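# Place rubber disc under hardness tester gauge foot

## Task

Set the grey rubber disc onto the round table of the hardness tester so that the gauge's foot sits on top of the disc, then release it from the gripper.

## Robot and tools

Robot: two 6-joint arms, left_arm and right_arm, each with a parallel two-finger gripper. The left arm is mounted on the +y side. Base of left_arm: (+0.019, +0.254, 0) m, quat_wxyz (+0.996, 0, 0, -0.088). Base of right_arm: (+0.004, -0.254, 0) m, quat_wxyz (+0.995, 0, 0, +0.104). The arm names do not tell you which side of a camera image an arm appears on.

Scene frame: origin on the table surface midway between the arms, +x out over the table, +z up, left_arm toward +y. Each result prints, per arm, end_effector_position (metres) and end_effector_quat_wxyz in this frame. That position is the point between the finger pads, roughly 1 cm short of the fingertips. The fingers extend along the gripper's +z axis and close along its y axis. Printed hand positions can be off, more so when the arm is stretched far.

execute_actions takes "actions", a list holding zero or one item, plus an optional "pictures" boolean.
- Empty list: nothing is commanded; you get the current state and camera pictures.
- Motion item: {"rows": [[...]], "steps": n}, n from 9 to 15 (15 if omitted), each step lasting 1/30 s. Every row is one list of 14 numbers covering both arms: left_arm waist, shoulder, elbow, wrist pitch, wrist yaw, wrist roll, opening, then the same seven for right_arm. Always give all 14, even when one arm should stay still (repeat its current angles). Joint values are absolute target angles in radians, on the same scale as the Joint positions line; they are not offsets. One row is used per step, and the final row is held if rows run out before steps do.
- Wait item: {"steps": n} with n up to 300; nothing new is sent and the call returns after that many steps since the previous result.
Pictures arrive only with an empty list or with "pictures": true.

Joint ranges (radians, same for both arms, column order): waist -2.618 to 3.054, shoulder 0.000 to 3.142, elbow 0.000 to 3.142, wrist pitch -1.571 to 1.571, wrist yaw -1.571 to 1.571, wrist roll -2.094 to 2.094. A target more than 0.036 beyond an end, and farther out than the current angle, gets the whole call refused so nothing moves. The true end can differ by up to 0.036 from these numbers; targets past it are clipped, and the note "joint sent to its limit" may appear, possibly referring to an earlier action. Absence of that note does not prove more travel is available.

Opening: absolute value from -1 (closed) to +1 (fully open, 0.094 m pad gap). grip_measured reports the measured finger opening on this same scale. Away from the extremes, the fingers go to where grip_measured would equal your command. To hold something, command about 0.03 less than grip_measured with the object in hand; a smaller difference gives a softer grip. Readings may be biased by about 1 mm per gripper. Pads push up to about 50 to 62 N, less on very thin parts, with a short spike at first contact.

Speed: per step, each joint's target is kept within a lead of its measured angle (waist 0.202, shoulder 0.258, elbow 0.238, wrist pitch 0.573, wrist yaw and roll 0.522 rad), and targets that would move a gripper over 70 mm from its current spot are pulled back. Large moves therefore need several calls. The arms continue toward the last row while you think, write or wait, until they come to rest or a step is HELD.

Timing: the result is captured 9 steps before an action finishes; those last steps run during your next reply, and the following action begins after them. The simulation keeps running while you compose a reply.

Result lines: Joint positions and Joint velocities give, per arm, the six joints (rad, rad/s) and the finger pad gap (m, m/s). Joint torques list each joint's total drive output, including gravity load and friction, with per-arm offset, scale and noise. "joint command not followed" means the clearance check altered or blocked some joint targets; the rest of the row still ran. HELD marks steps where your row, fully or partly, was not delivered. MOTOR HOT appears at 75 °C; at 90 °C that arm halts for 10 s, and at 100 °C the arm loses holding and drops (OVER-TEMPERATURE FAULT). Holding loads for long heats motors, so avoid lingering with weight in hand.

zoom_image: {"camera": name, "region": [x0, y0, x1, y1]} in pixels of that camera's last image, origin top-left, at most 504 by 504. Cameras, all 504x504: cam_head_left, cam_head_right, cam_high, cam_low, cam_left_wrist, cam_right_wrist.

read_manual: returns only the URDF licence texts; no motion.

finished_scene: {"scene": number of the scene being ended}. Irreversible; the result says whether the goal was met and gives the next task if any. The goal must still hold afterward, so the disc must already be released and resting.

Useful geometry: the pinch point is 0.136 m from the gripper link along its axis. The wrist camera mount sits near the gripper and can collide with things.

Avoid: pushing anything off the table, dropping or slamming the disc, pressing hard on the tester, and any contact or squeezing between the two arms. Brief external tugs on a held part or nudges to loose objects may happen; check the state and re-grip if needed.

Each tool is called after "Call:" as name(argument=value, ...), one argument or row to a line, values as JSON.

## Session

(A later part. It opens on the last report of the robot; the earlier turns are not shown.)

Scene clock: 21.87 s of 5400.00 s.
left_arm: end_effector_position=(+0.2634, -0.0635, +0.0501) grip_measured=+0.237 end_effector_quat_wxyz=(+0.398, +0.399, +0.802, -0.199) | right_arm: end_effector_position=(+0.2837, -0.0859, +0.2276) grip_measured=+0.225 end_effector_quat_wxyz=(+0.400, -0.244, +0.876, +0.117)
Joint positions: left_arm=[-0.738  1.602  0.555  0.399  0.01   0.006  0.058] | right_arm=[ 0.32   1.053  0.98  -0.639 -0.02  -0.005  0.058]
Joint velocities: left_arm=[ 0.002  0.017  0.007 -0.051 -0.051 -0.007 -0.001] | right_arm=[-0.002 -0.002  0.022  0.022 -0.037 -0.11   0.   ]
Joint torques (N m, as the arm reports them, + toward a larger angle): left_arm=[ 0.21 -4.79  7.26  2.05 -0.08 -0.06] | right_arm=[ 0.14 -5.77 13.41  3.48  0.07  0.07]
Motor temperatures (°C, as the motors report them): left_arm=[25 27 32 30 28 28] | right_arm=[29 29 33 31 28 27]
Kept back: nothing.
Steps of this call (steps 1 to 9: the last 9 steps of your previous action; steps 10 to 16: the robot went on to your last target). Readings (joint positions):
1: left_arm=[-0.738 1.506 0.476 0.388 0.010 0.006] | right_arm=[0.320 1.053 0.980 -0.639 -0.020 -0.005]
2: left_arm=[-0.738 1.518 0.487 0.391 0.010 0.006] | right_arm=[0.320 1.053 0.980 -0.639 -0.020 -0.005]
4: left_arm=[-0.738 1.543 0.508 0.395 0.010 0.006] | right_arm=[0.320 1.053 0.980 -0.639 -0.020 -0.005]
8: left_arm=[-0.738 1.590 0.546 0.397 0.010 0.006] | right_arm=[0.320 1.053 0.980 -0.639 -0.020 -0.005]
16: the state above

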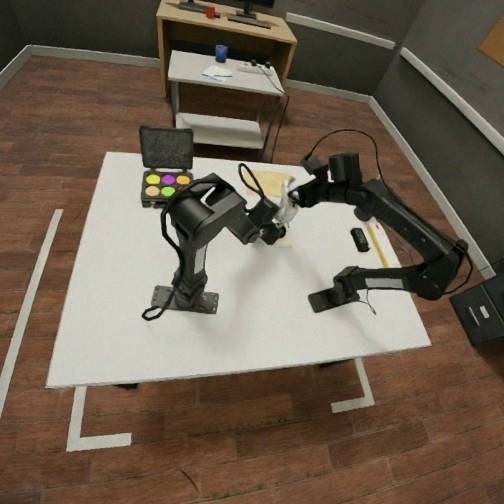

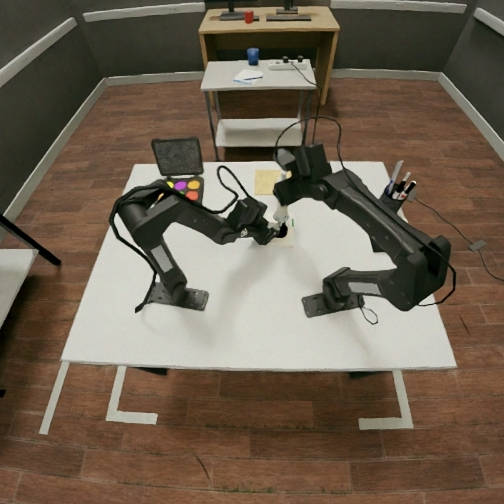

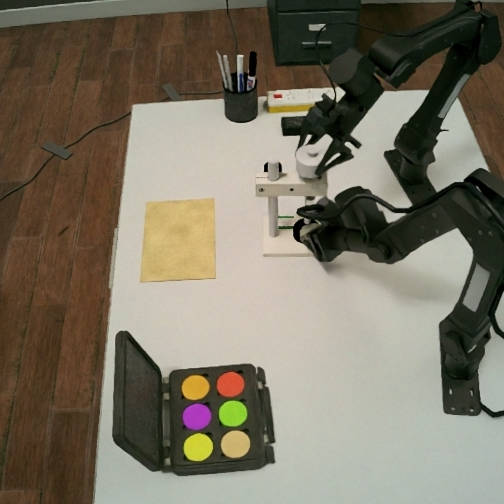

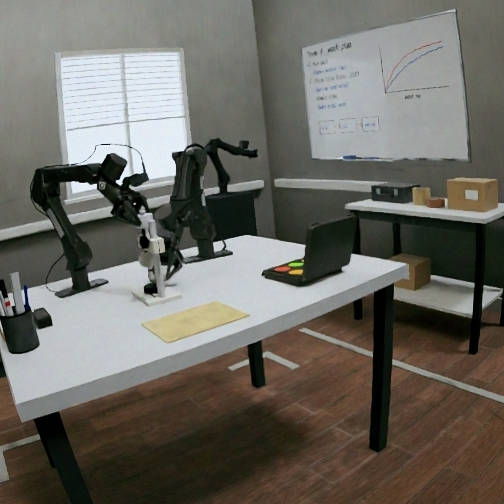

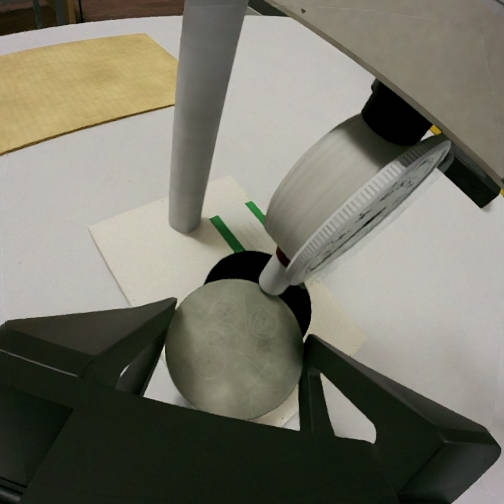

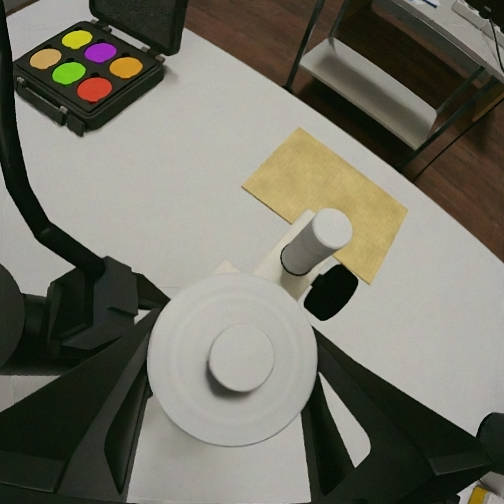

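Call:
execute_actions(
  actions=[
    {"rows":[[-0.745,1.618,0.582,0.4,0,0,0.19,0.322,1.01,1.07,-0.47,-0.01,0,0.15],[-0.75,1.624,0.585,0.4,0,0,0.19,0.322,1.01,1.07,-0.47,-0.01,0,0.15],[-0.753,1.63,0.592,0.4,0,0,0.19,0.322,1.01,1.07,-0.47,-0.01,0,0.15],[-0.756,1.637,0.599,0.4,0,0,0.19,0.322,1.01,1.07,-0.47,-0.01,0,0.15],[-0.76,1.644,0.606,0.4,0,0,0.19,0.322,1.01,1.07,-0.47,-0.01,0,0.15],[-0.76,1.651,0.614,0.4,0,0,0.19,0.322,1.01,1.07,-0.47,-0.01,0,0.15],[-0.76,1.658,0.621,0.4,0,0,0.19,0.322,1.01,1.07,-0.47,-0.01,0,0.15],[-0.76,1.665,0.628,0.4,0,0,0.19,0.322,1.01,1.07,-0.47,-0.01,0,0.15],[-0.76,1.672,0.636,0.4,0,0,0.19,0.322,1.01,1.07,-0.47,-0.01,0,0.15],[-0.76,1.679,0.643,0.4,0,0,0.19,0.322,1.01,1.07,-0.47,-0.01,0,0.15],[-0.76,1.686,0.65,0.4,0,0,0.19,0.322,1.01,1.07,-0.47,-0.01,0,0.15],[-0.76,1.693,0.658,0.4,0,0,0.19,0.322,1.01,1.07,-0.47,-0.01,0,0.15],[-0.76,1.7,0.665,0.4,0,0,0.19,0.322,1.01,1.07,-0.47,-0.01,0,0.15]],"steps":15},
  ],
)

Call:
execute_actions(
  actions=[
    {"steps":16},
  ],
  pictures=true,
)

Call:
zoom_image(
  camera="cam_low",
  region=[110, 200, 220, 310],
)

Call:
zoom_image(
  camera="cam_head_right",
  region=[210, 150, 330, 270],
)

Scene clock: 23.50 s of 5400.00 s.
left_arm: end_effector_position=(+0.2635, -0.0686, +0.0472) grip_measured=+0.237 end_effector_quat_wxyz=(+0.395, +0.403, +0.802, -0.199) | right_arm: end_effector_position=(+0.2837, -0.0859, +0.2276) grip_measured=+0.225 end_effector_quat_wxyz=(+0.400, -0.244, +0.876, +0.117)
Joint positions: left_arm=[-0.746  1.626  0.572  0.399  0.008  0.006  0.058] | right_arm=[ 0.32   1.053  0.98  -0.639 -0.02  -0.005  0.058]
Joint velocities: left_arm=[-0.09   0.212  0.208  0.051 -0.022 -0.125  0.001] | right_arm=[ 0.007 -0.002  0.012  0.051  0.051 -0.066 -0.   ]
Joint torques (N m, as the arm reports them, + toward a larger angle): left_arm=[-0.69 -4.93  7.17  2.02  0.   -0.06] | right_arm=[ 0.13 -5.78 13.4   3.48  0.07  0.08]
Motor temperatures (°C, as the motors report them): left_arm=[25 28 32 30 28 28] | right_arm=[29 29 34 32 28 27]
Steps of this call (steps 1 to 15: the robot went on to your last target; steps 16 to 43: nothing new was sent; steps 44 to 49: the first 6 steps of this action). Readings (joint positions):
44: left_arm=[-0.738 1.602 0.555 0.399 0.010 0.006] | right_arm=[0.320 1.053 0.980 -0.639 -0.020 -0.005]
45: left_arm=[-0.738 1.603 0.555 0.399 0.010 0.006] | right_arm=[0.320 1.053 0.980 -0.639 -0.020 -0.005]
47: left_arm=[-0.741 1.611 0.559 0.399 0.009 0.006] | right_arm=[0.320 1.053 0.980 -0.639 -0.020 -0.005]
49: the state above

Scene clock: 24.03 s of 5400.00 s.
left_arm: end_effector_position=(+0.2723, -0.0841, +0.0475) grip_measured=+0.237 end_effector_quat_wxyz=(+0.396, +0.405, +0.800, -0.201) | right_arm: end_effector_position=(+0.2837, -0.0859, +0.2276) grip_measured=+0.225 end_effector_quat_wxyz=(+0.400, -0.244, +0.876, +0.117)
Joint positions: left_arm=[-0.752  1.688  0.638  0.399  0.008  0.006  0.058] | right_arm=[ 0.32   1.053  0.98  -0.639 -0.02  -0.005  0.058]
Joint velocities: left_arm=[ 0.007 -0.022  0.002 -0.066 -0.022 -0.066 -0.001] | right_arm=[ 0.007  0.002  0.012 -0.081  0.022  0.081  0.   ]
Joint torques (N m, as the arm reports them, + toward a larger angle): left_arm=[-0.68 -5.59  7.09  1.97 -0.06 -0.06] | right_arm=[ 0.13 -5.77 13.42  3.48  0.07  0.08]
Motor temperatures (°C, as the motors report them): left_arm=[25 28 32 30 28 28] | right_arm=[29 29 34 32 28 27]
Kept back: nothing.
Steps of this call (steps 1 to 9: the last 9 steps of your previous action; steps 10 to 16: the robot went on to your last target). Readings (joint positions):
1: left_arm=[-0.749 1.634 0.579 0.399 0.008 0.006] | right_arm=[0.320 1.053 0.980 -0.639 -0.020 -0.005]
2: left_arm=[-0.751 1.642 0.587 0.399 0.008 0.006] | right_arm=[0.320 1.053 0.980 -0.639 -0.020 -0.005]
4: left_arm=[-0.752 1.656 0.602 0.399 0.008 0.006] | right_arm=[0.320 1.053 0.980 -0.639 -0.020 -0.005]
8: left_arm=[-0.752 1.682 0.631 0.399 0.008 0.006] | right_arm=[0.320 1.053 0.980 -0.639 -0.020 -0.005]
16: the state above

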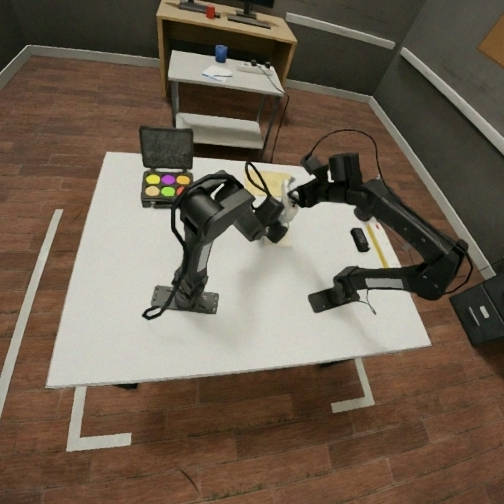

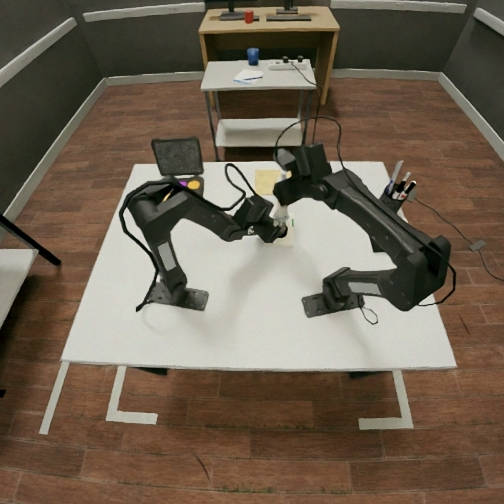

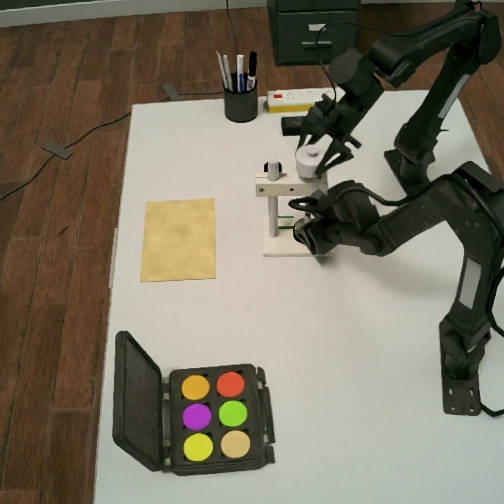

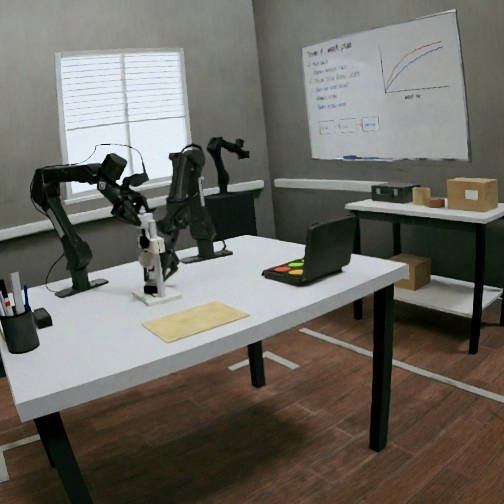

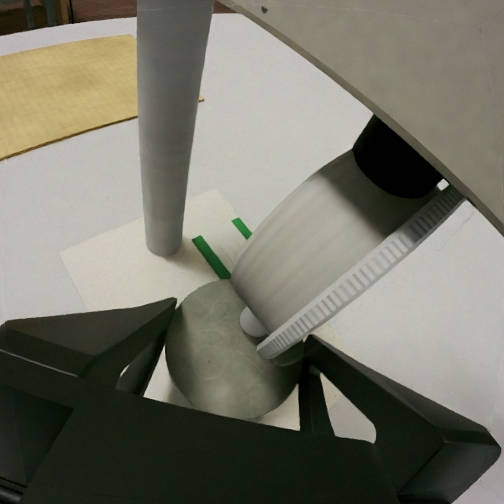

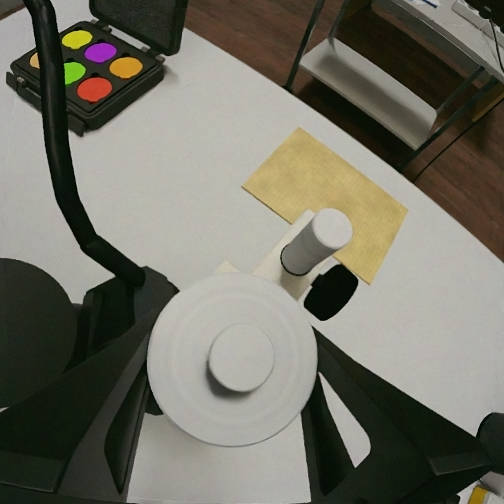

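Region (110, 200, 220, 310) of cam_low's 504x504 image, scaled by 4.582, with more detail than that image has.

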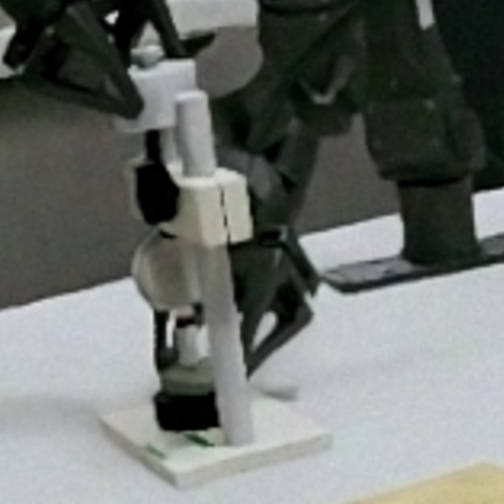

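Region (210, 150, 330, 270) of cam_head_right's 504x504 image, scaled by 4.200, with more detail than that image has.

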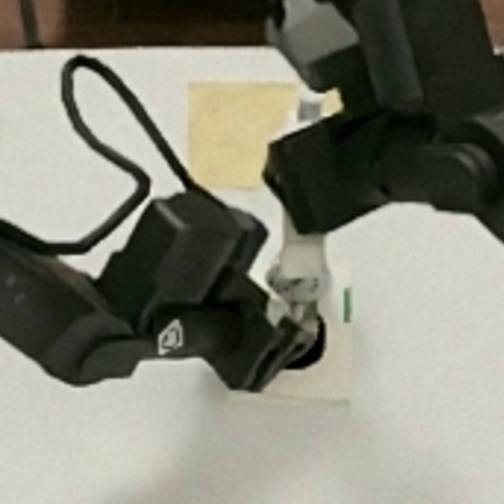

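Call:
execute_actions(
  actions=[
    {"rows":[[-0.76,1.704,0.669,0.41,0,0,0.19,0.322,1.01,1.07,-0.47,-0.01,0,0.15],[-0.76,1.708,0.673,0.415,0,0,0.19,0.322,1.01,1.07,-0.47,-0.01,0,0.15],[-0.76,1.712,0.677,0.42,0,0,0.19,0.322,1.01,1.07,-0.47,-0.01,0,0.15],[-0.76,1.716,0.68,0.425,0,0,0.19,0.322,1.01,1.07,-0.47,-0.01,0,0.15],[-0.76,1.72,0.68,0.428,0,0,0.19,0.322,1.01,1.07,-0.47,-0.01,0,0.15],[-0.76,1.724,0.68,0.428,0,0,0.19,0.322,1.01,1.07,-0.47,-0.01,0,0.15],[-0.76,1.728,0.68,0.428,0,0,0.19,0.322,1.01,1.07,-0.47,-0.01,0,0.15],[-0.76,1.732,0.68,0.428,0,0,0.19,0.322,1.01,1.07,-0.47,-0.01,0,0.15],[-0.76,1.736,0.68,0.428,0,0,0.19,0.322,1.01,1.07,-0.47,-0.01,0,0.15],[-0.76,1.74,0.68,0.428,0,0,0.19,0.322,1.01,1.07,-0.47,-0.01,0,0.15]],"steps":15},
  ],
)

Call:
execute_actions(
  actions=[
    {"steps":12},
  ],
  pictures=true,
)

Call:
zoom_image(
  camera="cam_low",
  region=[120, 240, 190, 310],
)

Scene clock: 25.20 s of 5400.00 s.
left_arm: end_effector_position=(+0.2749, -0.0875, +0.0476) grip_measured=+0.237 end_effector_quat_wxyz=(+0.399, +0.404, +0.798, -0.202) | right_arm: end_effector_position=(+0.2837, -0.0859, +0.2276) grip_measured=+0.225 end_effector_quat_wxyz=(+0.400, -0.244, +0.876, +0.117)
Joint positions: left_arm=[-0.752  1.703  0.649  0.41   0.008  0.006  0.058] | right_arm=[ 0.32   1.053  0.98  -0.639 -0.02  -0.005  0.058]
Joint velocities: left_arm=[ 0.002  0.125  0.085  0.081  0.007  0.037 -0.002] | right_arm=[-0.007  0.012 -0.012  0.051 -0.066 -0.037 -0.   ]
Joint torques (N m, as the arm reports them, + toward a larger angle): left_arm=[-0.67 -5.73  6.96  2.02 -0.06 -0.06] | right_arm=[ 0.13 -5.78 13.4   3.48  0.07  0.08]
Motor temperatures (°C, as the motors report them): left_arm=[25 28 32 30 28 28] | right_arm=[29 29 35 33 28 27]
Steps of this call (steps 1 to 15: the robot went on to your last target; steps 16 to 29: nothing new was sent; steps 30 to 35: the first 6 steps of this action). Readings (joint positions):
30: left_arm=[-0.752 1.688 0.638 0.399 0.008 0.006] | right_arm=[0.320 1.053 0.980 -0.639 -0.020 -0.005]
31: left_arm=[-0.752 1.688 0.638 0.400 0.008 0.006] | right_arm=[0.320 1.053 0.980 -0.639 -0.020 -0.005]
33: left_arm=[-0.752 1.693 0.641 0.404 0.008 0.006] | right_arm=[0.320 1.053 0.980 -0.639 -0.020 -0.005]
35: the state above

Scene clock: 25.60 s of 5400.00 s.
left_arm: end_effector_position=(+0.2760, -0.0888, +0.0428) grip_measured=+0.237 end_effector_quat_wxyz=(+0.397, +0.404, +0.799, -0.201) | right_arm: end_effector_position=(+0.2837, -0.0859, +0.2276) grip_measured=+0.225 end_effector_quat_wxyz=(+0.400, -0.244, +0.876, +0.117)
Joint positions: left_arm=[-0.752  1.725  0.653  0.422  0.008  0.006  0.058] | right_arm=[ 0.32   1.053  0.98  -0.639 -0.02  -0.005  0.058]
Joint velocities: left_arm=[ 0.002 -0.022  0.012  0.051 -0.022  0.051 -0.   ] | right_arm=[-0.002 -0.002 -0.007  0.051  0.022  0.022 -0.   ]
Joint torques (N m, as the arm reports them, + toward a larger angle): left_arm=[-0.55 -5.6   6.99  2.05 -0.03 -0.06] | right_arm=[ 0.14 -5.78 13.42  3.48  0.07  0.08]
Motor temperatures (°C, as the motors report them): left_arm=[25 28 32 30 28 28] | right_arm=[29 29 35 33 28 27]
Kept back: nothing.
Steps of this call (steps 1 to 9: the last 9 steps of your previous action; steps 10 to 12: the robot went on to your last target). Readings (joint positions):
1: left_arm=[-0.752 1.708 0.651 0.413 0.008 0.006] | right_arm=[0.320 1.053 0.980 -0.639 -0.020 -0.005]
2: left_arm=[-0.752 1.712 0.653 0.416 0.008 0.006] | right_arm=[0.320 1.053 0.980 -0.639 -0.020 -0.005]
4: left_arm=[-0.752 1.720 0.653 0.419 0.008 0.006] | right_arm=[0.320 1.053 0.980 -0.639 -0.020 -0.005]
8: left_arm=[-0.752 1.725 0.653 0.422 0.008 0.006] | right_arm=[0.320 1.053 0.980 -0.639 -0.020 -0.005]
12: the state above

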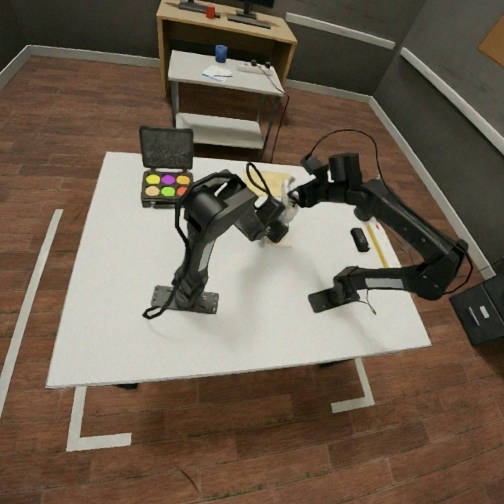

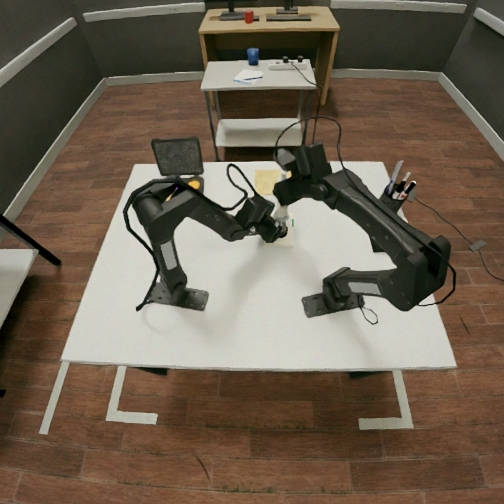

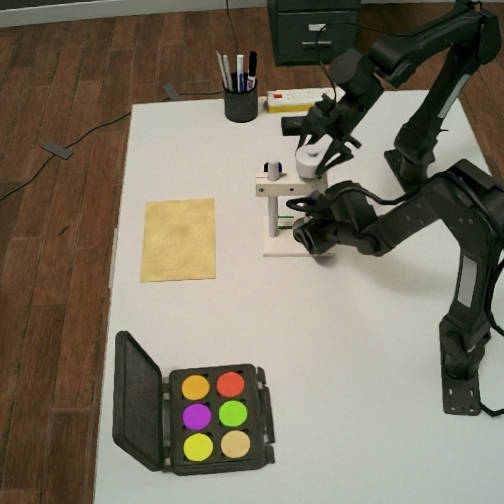

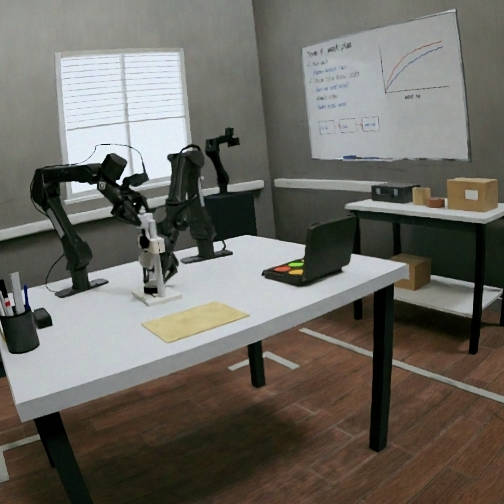

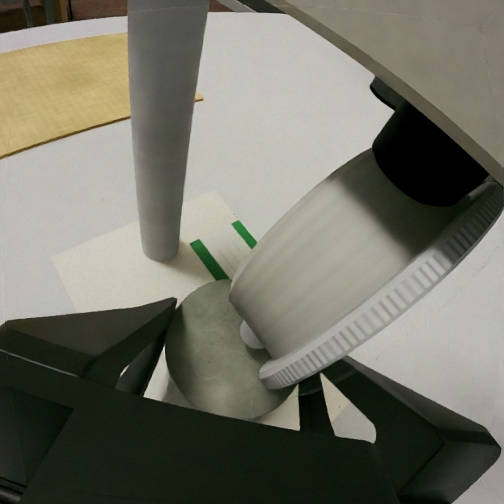

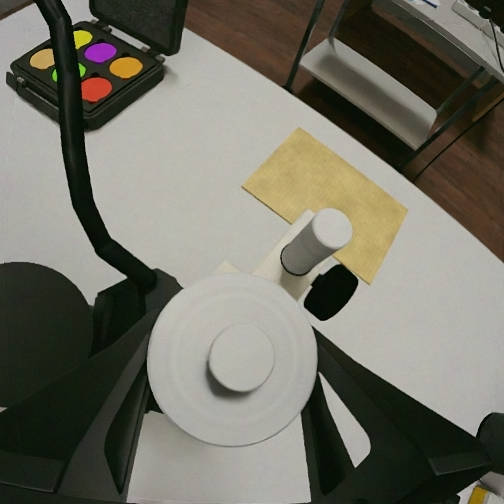

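Region (120, 240, 190, 310) of cam_low's 504x504 image, scaled by 7.200, with more detail than that image has.

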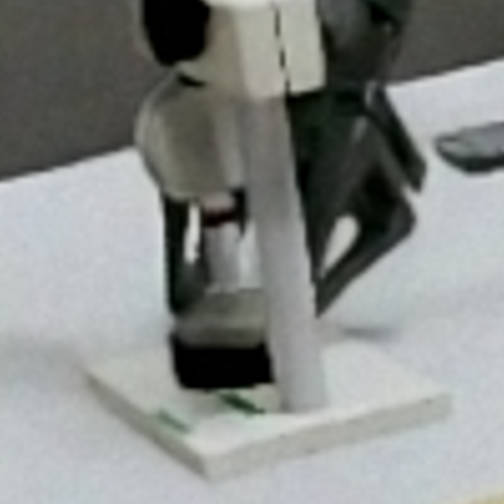

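Call:
execute_actions(
  actions=[
    {"rows":[[-0.755,1.73,0.67,0.425,0,0,0.25,0.322,1.01,1.065,-0.47,-0.01,0,0.15],[-0.755,1.725,0.66,0.425,0,0,0.32,0.322,1.011,1.06,-0.473,-0.01,0,0.15],[-0.755,1.72,0.655,0.425,0,0,0.4,0.322,1.012,1.055,-0.476,-0.01,0,0.15],[-0.755,1.71,0.65,0.425,0,0,0.5,0.322,1.013,1.05,-0.479,-0.01,0,0.15],[-0.755,1.70,0.645,0.425,0,0,0.55,0.322,1.014,1.045,-0.482,-0.01,0,0.15],[-0.755,1.68,0.63,0.42,0,0,0.55,0.322,1.015,1.04,-0.485,-0.01,0,0.15],[-0.755,1.66,0.61,0.41,0,0,0.55,0.322,1.016,1.035,-0.488,-0.01,0,0.15],[-0.755,1.635,0.59,0.4,0,0,0.55,0.322,1.017,1.03,-0.491,-0.01,0,0.15],[-0.755,1.61,0.57,0.4,0,0,0.55,0.322,1.018,1.025,-0.494,-0.01,0,0.15],[-0.755,1.58,0.545,0.39,0,0,0.55,0.322,1.019,1.02,-0.497,-0.01,0,0.15],[-0.755,1.55,0.52,0.39,0,0,0.55,0.322,1.02,1.015,-0.5,-0.01,0,0.15],[-0.755,1.52,0.495,0.38,0,0,0.55,0.322,1.021,1.01,-0.503,-0.01,0,0.15],[-0.755,1.49,0.47,0.38,0,0,0.55,0.322,1.022,1.005,-0.506,-0.01,0,0.15],[-0.755,1.46,0.445,0.37,0,0,0.55,0.322,1.023,1.0,-0.509,-0.01,0,0.15],[-0.755,1.43,0.42,0.36,0,0,0.55,0.322,1.024,0.995,-0.512,-0.01,0,0.15]],"steps":15},
  ],
)

Call:
execute_actions(
  actions=[
    {"rows":[[-0.755,1.4,0.405,0.35,0,0,0.55,0.322,1.025,0.99,-0.515,-0.01,0,0.15],[-0.755,1.37,0.39,0.33,0,0,0.55,0.322,1.026,0.985,-0.518,-0.01,0,0.15],[-0.755,1.34,0.375,0.31,0,0,0.55,0.322,1.027,0.98,-0.521,-0.01,0,0.15],[-0.755,1.31,0.36,0.3,0,0,0.55,0.322,1.028,0.975,-0.524,-0.01,0,0.15],[-0.755,1.28,0.35,0.28,0,0,0.55,0.322,1.029,0.97,-0.527,-0.01,0,0.15],[-0.755,1.25,0.34,0.27,0,0,0.55,0.322,1.03,0.965,-0.53,-0.01,0,0.15],[-0.755,1.22,0.33,0.26,0,0,0.55,0.322,1.032,0.96,-0.533,-0.01,0,0.15],[-0.755,1.2,0.32,0.25,0,0,0.55,0.322,1.034,0.955,-0.536,-0.01,0,0.15],[-0.755,1.2,0.32,0.25,0,0,0.55,0.322,1.036,0.95,-0.54,-0.01,0,0.15],[-0.755,1.2,0.32,0.25,0,0,0.55,0.322,1.038,0.945,-0.544,-0.01,0,0.15],[-0.755,1.2,0.32,0.25,0,0,0.55,0.322,1.04,0.94,-0.548,-0.01,0,0.15],[-0.755,1.2,0.32,0.25,0,0,0.55,0.322,1.042,0.936,-0.552,-0.01,0,0.15],[-0.755,1.2,0.32,0.25,0,0,0.55,0.322,1.043,0.933,-0.556,-0.01,0,0.15],[-0.755,1.2,0.32,0.25,0,0,0.55,0.322,1.045,0.93,-0.56,-0.01,0,0.15]],"steps":15},
  ],
)

Call:
execute_actions(
  actions=[
    {"steps":14},
  ],
  pictures=true,
)

Scene clock: 27.83 s of 5400.00 s.
left_arm: end_effector_position=(+0.2760, -0.0888, +0.0438) grip_measured=+0.542 end_effector_quat_wxyz=(+0.398, +0.404, +0.799, -0.201) | right_arm: end_effector_position=(+0.2837, -0.0859, +0.2276) grip_measured=+0.225 end_effector_quat_wxyz=(+0.400, -0.244, +0.876, +0.116)
Joint positions: left_arm=[-0.752  1.722  0.653  0.422  0.008  0.006  0.072] | right_arm=[ 0.32   1.053  0.98  -0.64  -0.02  -0.005  0.058]
Joint velocities: left_arm=[ 0.007 -0.1   -0.056  0.037  0.066  0.037  0.013] | right_arm=[ 0.002  0.017  0.007 -0.022 -0.022  0.007 -0.001]
Joint torques (N m, as the arm reports them, + toward a larger angle): left_arm=[-0.28 -9.47  3.28  1.99 -0.04 -0.06] | right_arm=[ 0.14 -5.36 11.19  3.34  0.08  0.08]
Motor temperatures (°C, as the motors report them): left_arm=[25 28 33 30 28 28] | right_arm=[29 29 36 34 28 27]
Steps of this call (steps 1 to 30: the robot went on to your last target; steps 31 to 61: nothing new was sent; steps 62 to 67: the first 6 steps of this action). Readings (joint positions):
62: left_arm=[-0.752 1.725 0.653 0.422 0.008 0.006] | right_arm=[0.320 1.053 0.980 -0.639 -0.020 -0.005]
63: left_arm=[-0.752 1.725 0.653 0.422 0.008 0.006] | right_arm=[0.320 1.053 0.980 -0.639 -0.020 -0.005]
65: left_arm=[-0.752 1.725 0.653 0.422 0.008 0.006] | right_arm=[0.320 1.053 0.980 -0.640 -0.020 -0.005]
67: the state above

Scene clock: 28.33 s of 5400.00 s.
left_arm: end_effector_position=(+0.2291, -0.0263, +0.0685) grip_measured=+0.548 end_effector_quat_wxyz=(+0.413, +0.400, +0.791, -0.209) | right_arm: end_effector_position=(+0.2831, -0.0863, +0.2152) grip_measured=+0.225 end_effector_quat_wxyz=(+0.394, -0.244, +0.879, +0.115)
Joint positions: left_arm=[-0.752  1.32   0.374  0.336  0.008  0.006  0.073] | right_arm=[ 0.32   1.053  0.941 -0.613 -0.02  -0.005  0.058]
Joint velocities: left_arm=[-0.007 -0.828 -0.349 -0.447  0.095 -0.037  0.   ] | right_arm=[-0.027 -0.012 -0.046  0.081 -0.051 -0.037  0.001]
Joint torques (N m, as the arm reports them, + toward a larger angle): left_arm=[-0.28 -4.9   4.53  1.94 -0.06 -0.06] | right_arm=[ 0.12 -4.07  8.8   2.48  0.08  0.08]
Motor temperatures (°C, as the motors report them): left_arm=[25 28 32 30 28 28] | right_arm=[29 29 36 34 28 27]
Steps of this call (steps 1 to 9: the last 9 steps of your previous action; steps 10 to 15: the first 6 steps of this action). Readings (joint positions):
10: left_arm=[-0.752 1.465 0.460 0.401 0.008 0.006] | right_arm=[0.320 1.053 0.962 -0.630 -0.020 -0.005]
11: left_arm=[-0.752 1.436 0.439 0.391 0.008 0.006] | right_arm=[0.320 1.053 0.957 -0.626 -0.020 -0.005]
13: left_arm=[-0.752 1.378 0.403 0.365 0.008 0.006] | right_arm=[0.320 1.053 0.948 -0.620 -0.020 -0.005]
15: the state above

Scene clock: 28.80 s of 5400.00 s.
left_arm: end_effector_position=(+0.2206, -0.0149, +0.0755) grip_measured=+0.548 end_effector_quat_wxyz=(+0.415, +0.400, +0.790, -0.210) | right_arm: end_effector_position=(+0.2830, -0.0863, +0.2127) grip_measured=+0.225 end_effector_quat_wxyz=(+0.393, -0.245, +0.879, +0.115)
Joint positions: left_arm=[-0.752  1.217  0.341  0.272  0.008  0.006  0.073] | right_arm=[ 0.32   1.053  0.932 -0.607 -0.02  -0.005  0.058]
Joint velocities: left_arm=[-0.002 -0.012  0.002 -0.066  0.022 -0.022  0.001] | right_arm=[ 0.022 -0.002  0.002 -0.022 -0.022  0.007 -0.   ]
Joint torques (N m, as the arm reports them, + toward a larger angle): left_arm=[-0.28 -3.96  4.16  1.78 -0.06 -0.06] | right_arm=[ 0.14 -2.83  6.64  2.21  0.08  0.08]
Motor temperatures (°C, as the motors report them): left_arm=[25 28 32 30 28 28] | right_arm=[29 29 35 34 28 27]
Kept back: nothing.
Steps of this call (steps 1 to 9: the last 9 steps of your previous action; steps 10 to 14: the robot went on to your last target). Readings (joint positions):
1: left_arm=[-0.752 1.291 0.363 0.323 0.008 0.006] | right_arm=[0.320 1.053 0.939 -0.612 -0.020 -0.005]
2: left_arm=[-0.752 1.262 0.353 0.311 0.008 0.006] | right_arm=[0.320 1.053 0.939 -0.612 -0.020 -0.005]
4: left_arm=[-0.752 1.225 0.342 0.296 0.008 0.006] | right_arm=[0.320 1.053 0.936 -0.610 -0.020 -0.005]
8: left_arm=[-0.752 1.217 0.341 0.283 0.008 0.006] | right_arm=[0.320 1.053 0.932 -0.607 -0.020 -0.005]
14: the state above

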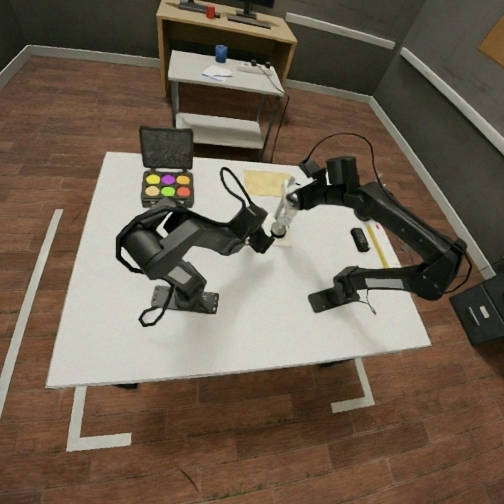

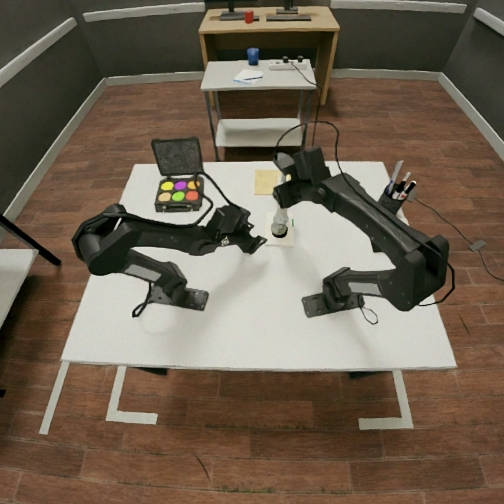

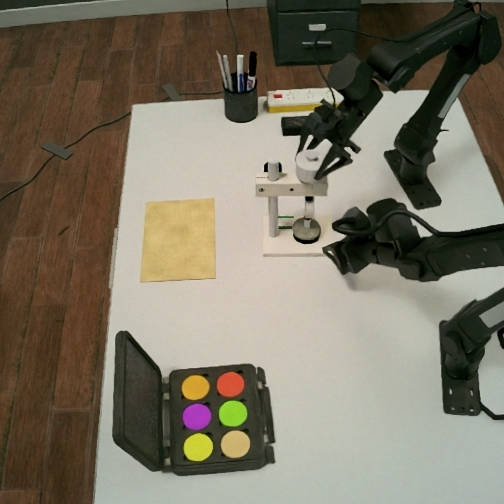

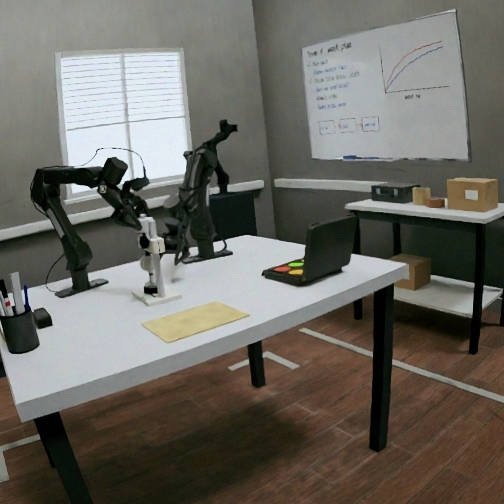

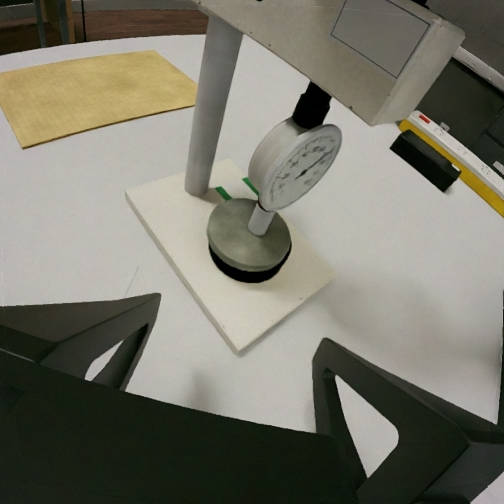

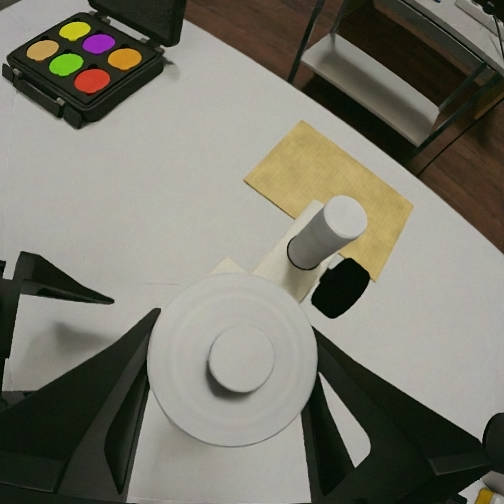

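Call:
execute_actions(
  actions=[
    {"rows":[[-0.755,1.2,0.33,0.26,0,0,0.55,0.322,1.045,0.94,-0.59,-0.01,0,0.25],[-0.755,1.2,0.33,0.26,0,0,0.55,0.322,1.045,0.94,-0.59,-0.01,0,0.35],[-0.755,1.2,0.33,0.26,0,0,0.55,0.322,1.045,0.95,-0.59,-0.01,0,0.45],[-0.755,1.2,0.33,0.26,0,0,0.55,0.322,1.04,0.96,-0.6,-0.01,0,0.55],[-0.755,1.2,0.33,0.26,0,0,0.55,0.322,1.02,0.97,-0.64,-0.01,0,0.6],[-0.755,1.2,0.33,0.26,0,0,0.55,0.322,1.0,0.98,-0.68,-0.01,0,0.6],[-0.755,1.2,0.33,0.26,0,0,0.55,0.322,0.98,0.99,-0.72,-0.01,0,0.6],[-0.755,1.2,0.33,0.26,0,0,0.55,0.322,0.96,1.0,-0.76,-0.01,0,0.6],[-0.755,1.2,0.33,0.26,0,0,0.55,0.322,0.94,1.02,-0.8,-0.01,0,0.6],[-0.755,1.2,0.33,0.26,0,0,0.55,0.322,0.92,1.04,-0.84,-0.01,0,0.6],[-0.755,1.2,0.33,0.26,0,0,0.55,0.322,0.9,1.06,-0.88,-0.01,0,0.6],[-0.755,1.2,0.33,0.26,0,0,0.55,0.322,0.88,1.08,-0.9,-0.01,0,0.6],[-0.755,1.2,0.33,0.26,0,0,0.55,0.322,0.86,1.1,-0.92,-0.01,0,0.6]],"steps":15},
  ],
)

Call:
execute_actions(
  actions=[
    {"steps":16},
  ],
  pictures=true,
)

Scene clock: 29.83 s of 5400.00 s.
left_arm: end_effector_position=(+0.2204, -0.0146, +0.0749) grip_measured=+0.548 end_effector_quat_wxyz=(+0.414, +0.400, +0.790, -0.209) | right_arm: end_effector_position=(+0.2815, -0.0873, +0.2119) grip_measured=+0.592 end_effector_quat_wxyz=(+0.389, -0.245, +0.881, +0.113)
Joint positions: left_arm=[-0.752  1.217  0.341  0.269  0.008  0.006  0.073] | right_arm=[ 0.32   1.051  0.934 -0.619 -0.02  -0.005  0.075]
Joint velocities: left_arm=[-0.007  0.002 -0.002 -0.022  0.037 -0.022  0.001] | right_arm=[ 0.007 -0.066  0.051 -0.447 -0.022 -0.022  0.014]
Joint torques (N m, as the arm reports them, + toward a larger angle): left_arm=[-0.29 -3.96  4.86  1.92 -0.06 -0.06] | right_arm=[ 0.18 -6.13  9.83  1.71  0.06  0.07]
Motor temperatures (°C, as the motors report them): left_arm=[25 28 32 30 28 28] | right_arm=[29 29 35 34 28 27]
Steps of this call (steps 1 to 25: the robot went on to your last target; steps 26 to 31: the first 6 steps of this action). Readings (joint positions):
26: left_arm=[-0.752 1.217 0.341 0.269 0.008 0.006] | right_arm=[0.320 1.053 0.932 -0.607 -0.020 -0.005]
27: left_arm=[-0.752 1.217 0.341 0.269 0.008 0.006] | right_arm=[0.320 1.053 0.932 -0.607 -0.020 -0.005]
29: left_arm=[-0.752 1.217 0.341 0.269 0.008 0.006] | right_arm=[0.320 1.053 0.932 -0.607 -0.020 -0.005]
31: the state above

Scene clock: 30.37 s of 5400.00 s.
left_arm: end_effector_position=(+0.2204, -0.0146, +0.0749) grip_measured=+0.548 end_effector_quat_wxyz=(+0.414, +0.400, +0.790, -0.209) | right_arm: end_effector_position=(+0.2341, -0.1150, +0.2771) grip_measured=+0.599 end_effector_quat_wxyz=(+0.417, -0.242, +0.868, +0.121)
Joint positions: left_arm=[-0.752  1.217  0.341  0.269  0.008  0.006  0.073] | right_arm=[ 0.32   0.863  1.085 -0.894 -0.02  -0.005  0.075]
Joint velocities: left_arm=[ 0.022 -0.022  0.002 -0.037  0.037 -0.066  0.   ] | right_arm=[-0.007 -0.012 -0.022 -0.198 -0.022  0.007 -0.   ]
Joint torques (N m, as the arm reports them, + toward a larger angle): left_arm=[-0.27 -3.95  4.86  1.92 -0.06 -0.06] | right_arm=[ 0.13 -0.29  7.25  1.72  0.06  0.08]
Motor temperatures (°C, as the motors report them): left_arm=[25 28 32 30 28 28] | right_arm=[29 29 35 34 28 27]
Kept back: nothing.
Steps of this call (steps 1 to 9: the last 9 steps of your previous action; steps 10 to 16: the robot went on to your last target). Readings (joint positions):
1: left_arm=[-0.752 1.217 0.341 0.269 0.008 0.006] | right_arm=[0.320 1.045 0.938 -0.637 -0.020 -0.005]
2: left_arm=[-0.752 1.217 0.341 0.269 0.008 0.006] | right_arm=[0.320 1.034 0.943 -0.660 -0.020 -0.005]
4: left_arm=[-0.752 1.217 0.341 0.269 0.008 0.006] | right_arm=[0.320 1.000 0.965 -0.721 -0.020 -0.005]
8: left_arm=[-0.752 1.217 0.341 0.269 0.008 0.006] | right_arm=[0.320 0.910 1.046 -0.832 -0.020 -0.005]
16: the state above

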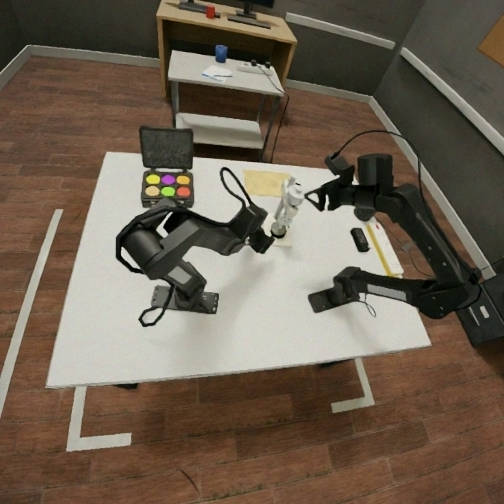

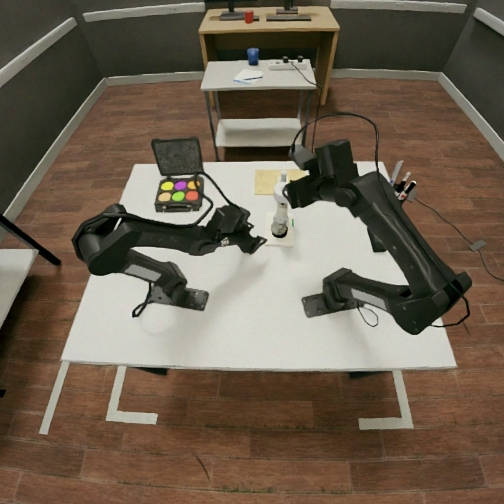

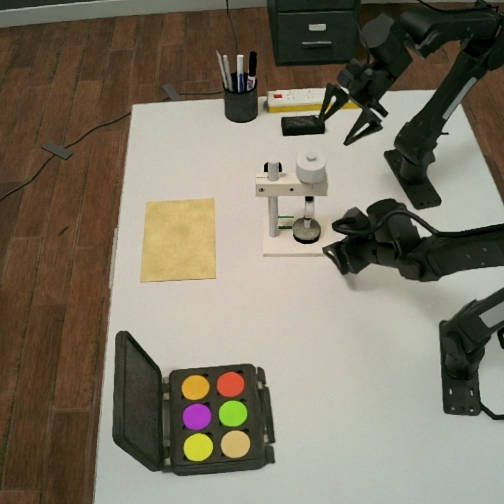

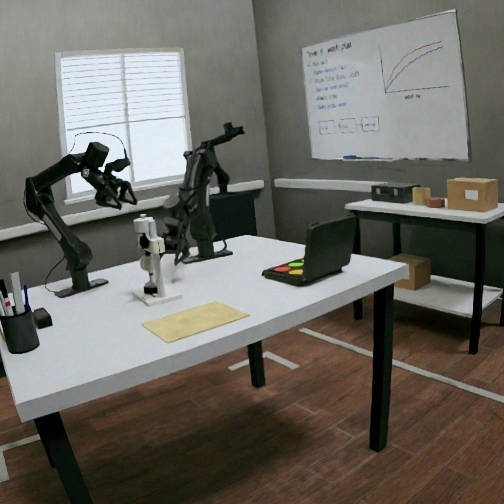

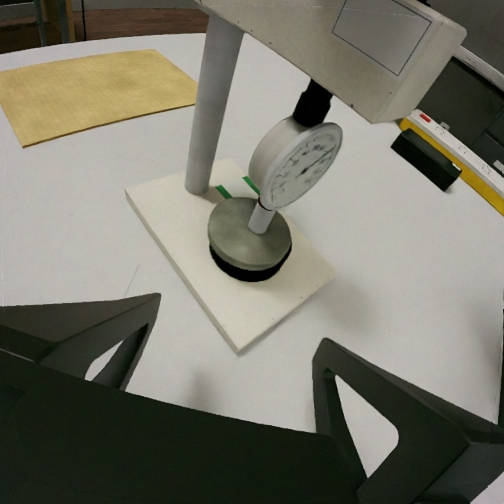

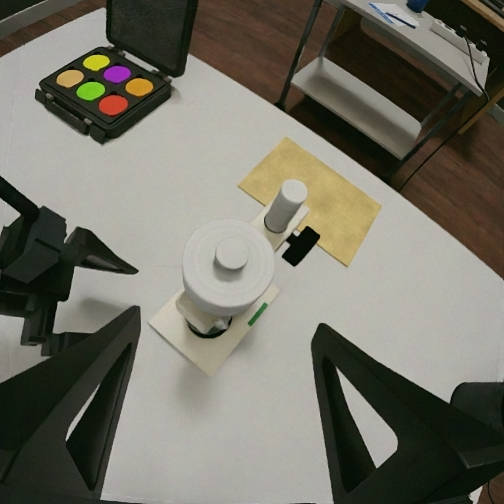

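Call:
finished_scene(
  scene=1,
)

The scene is finished: the task was done.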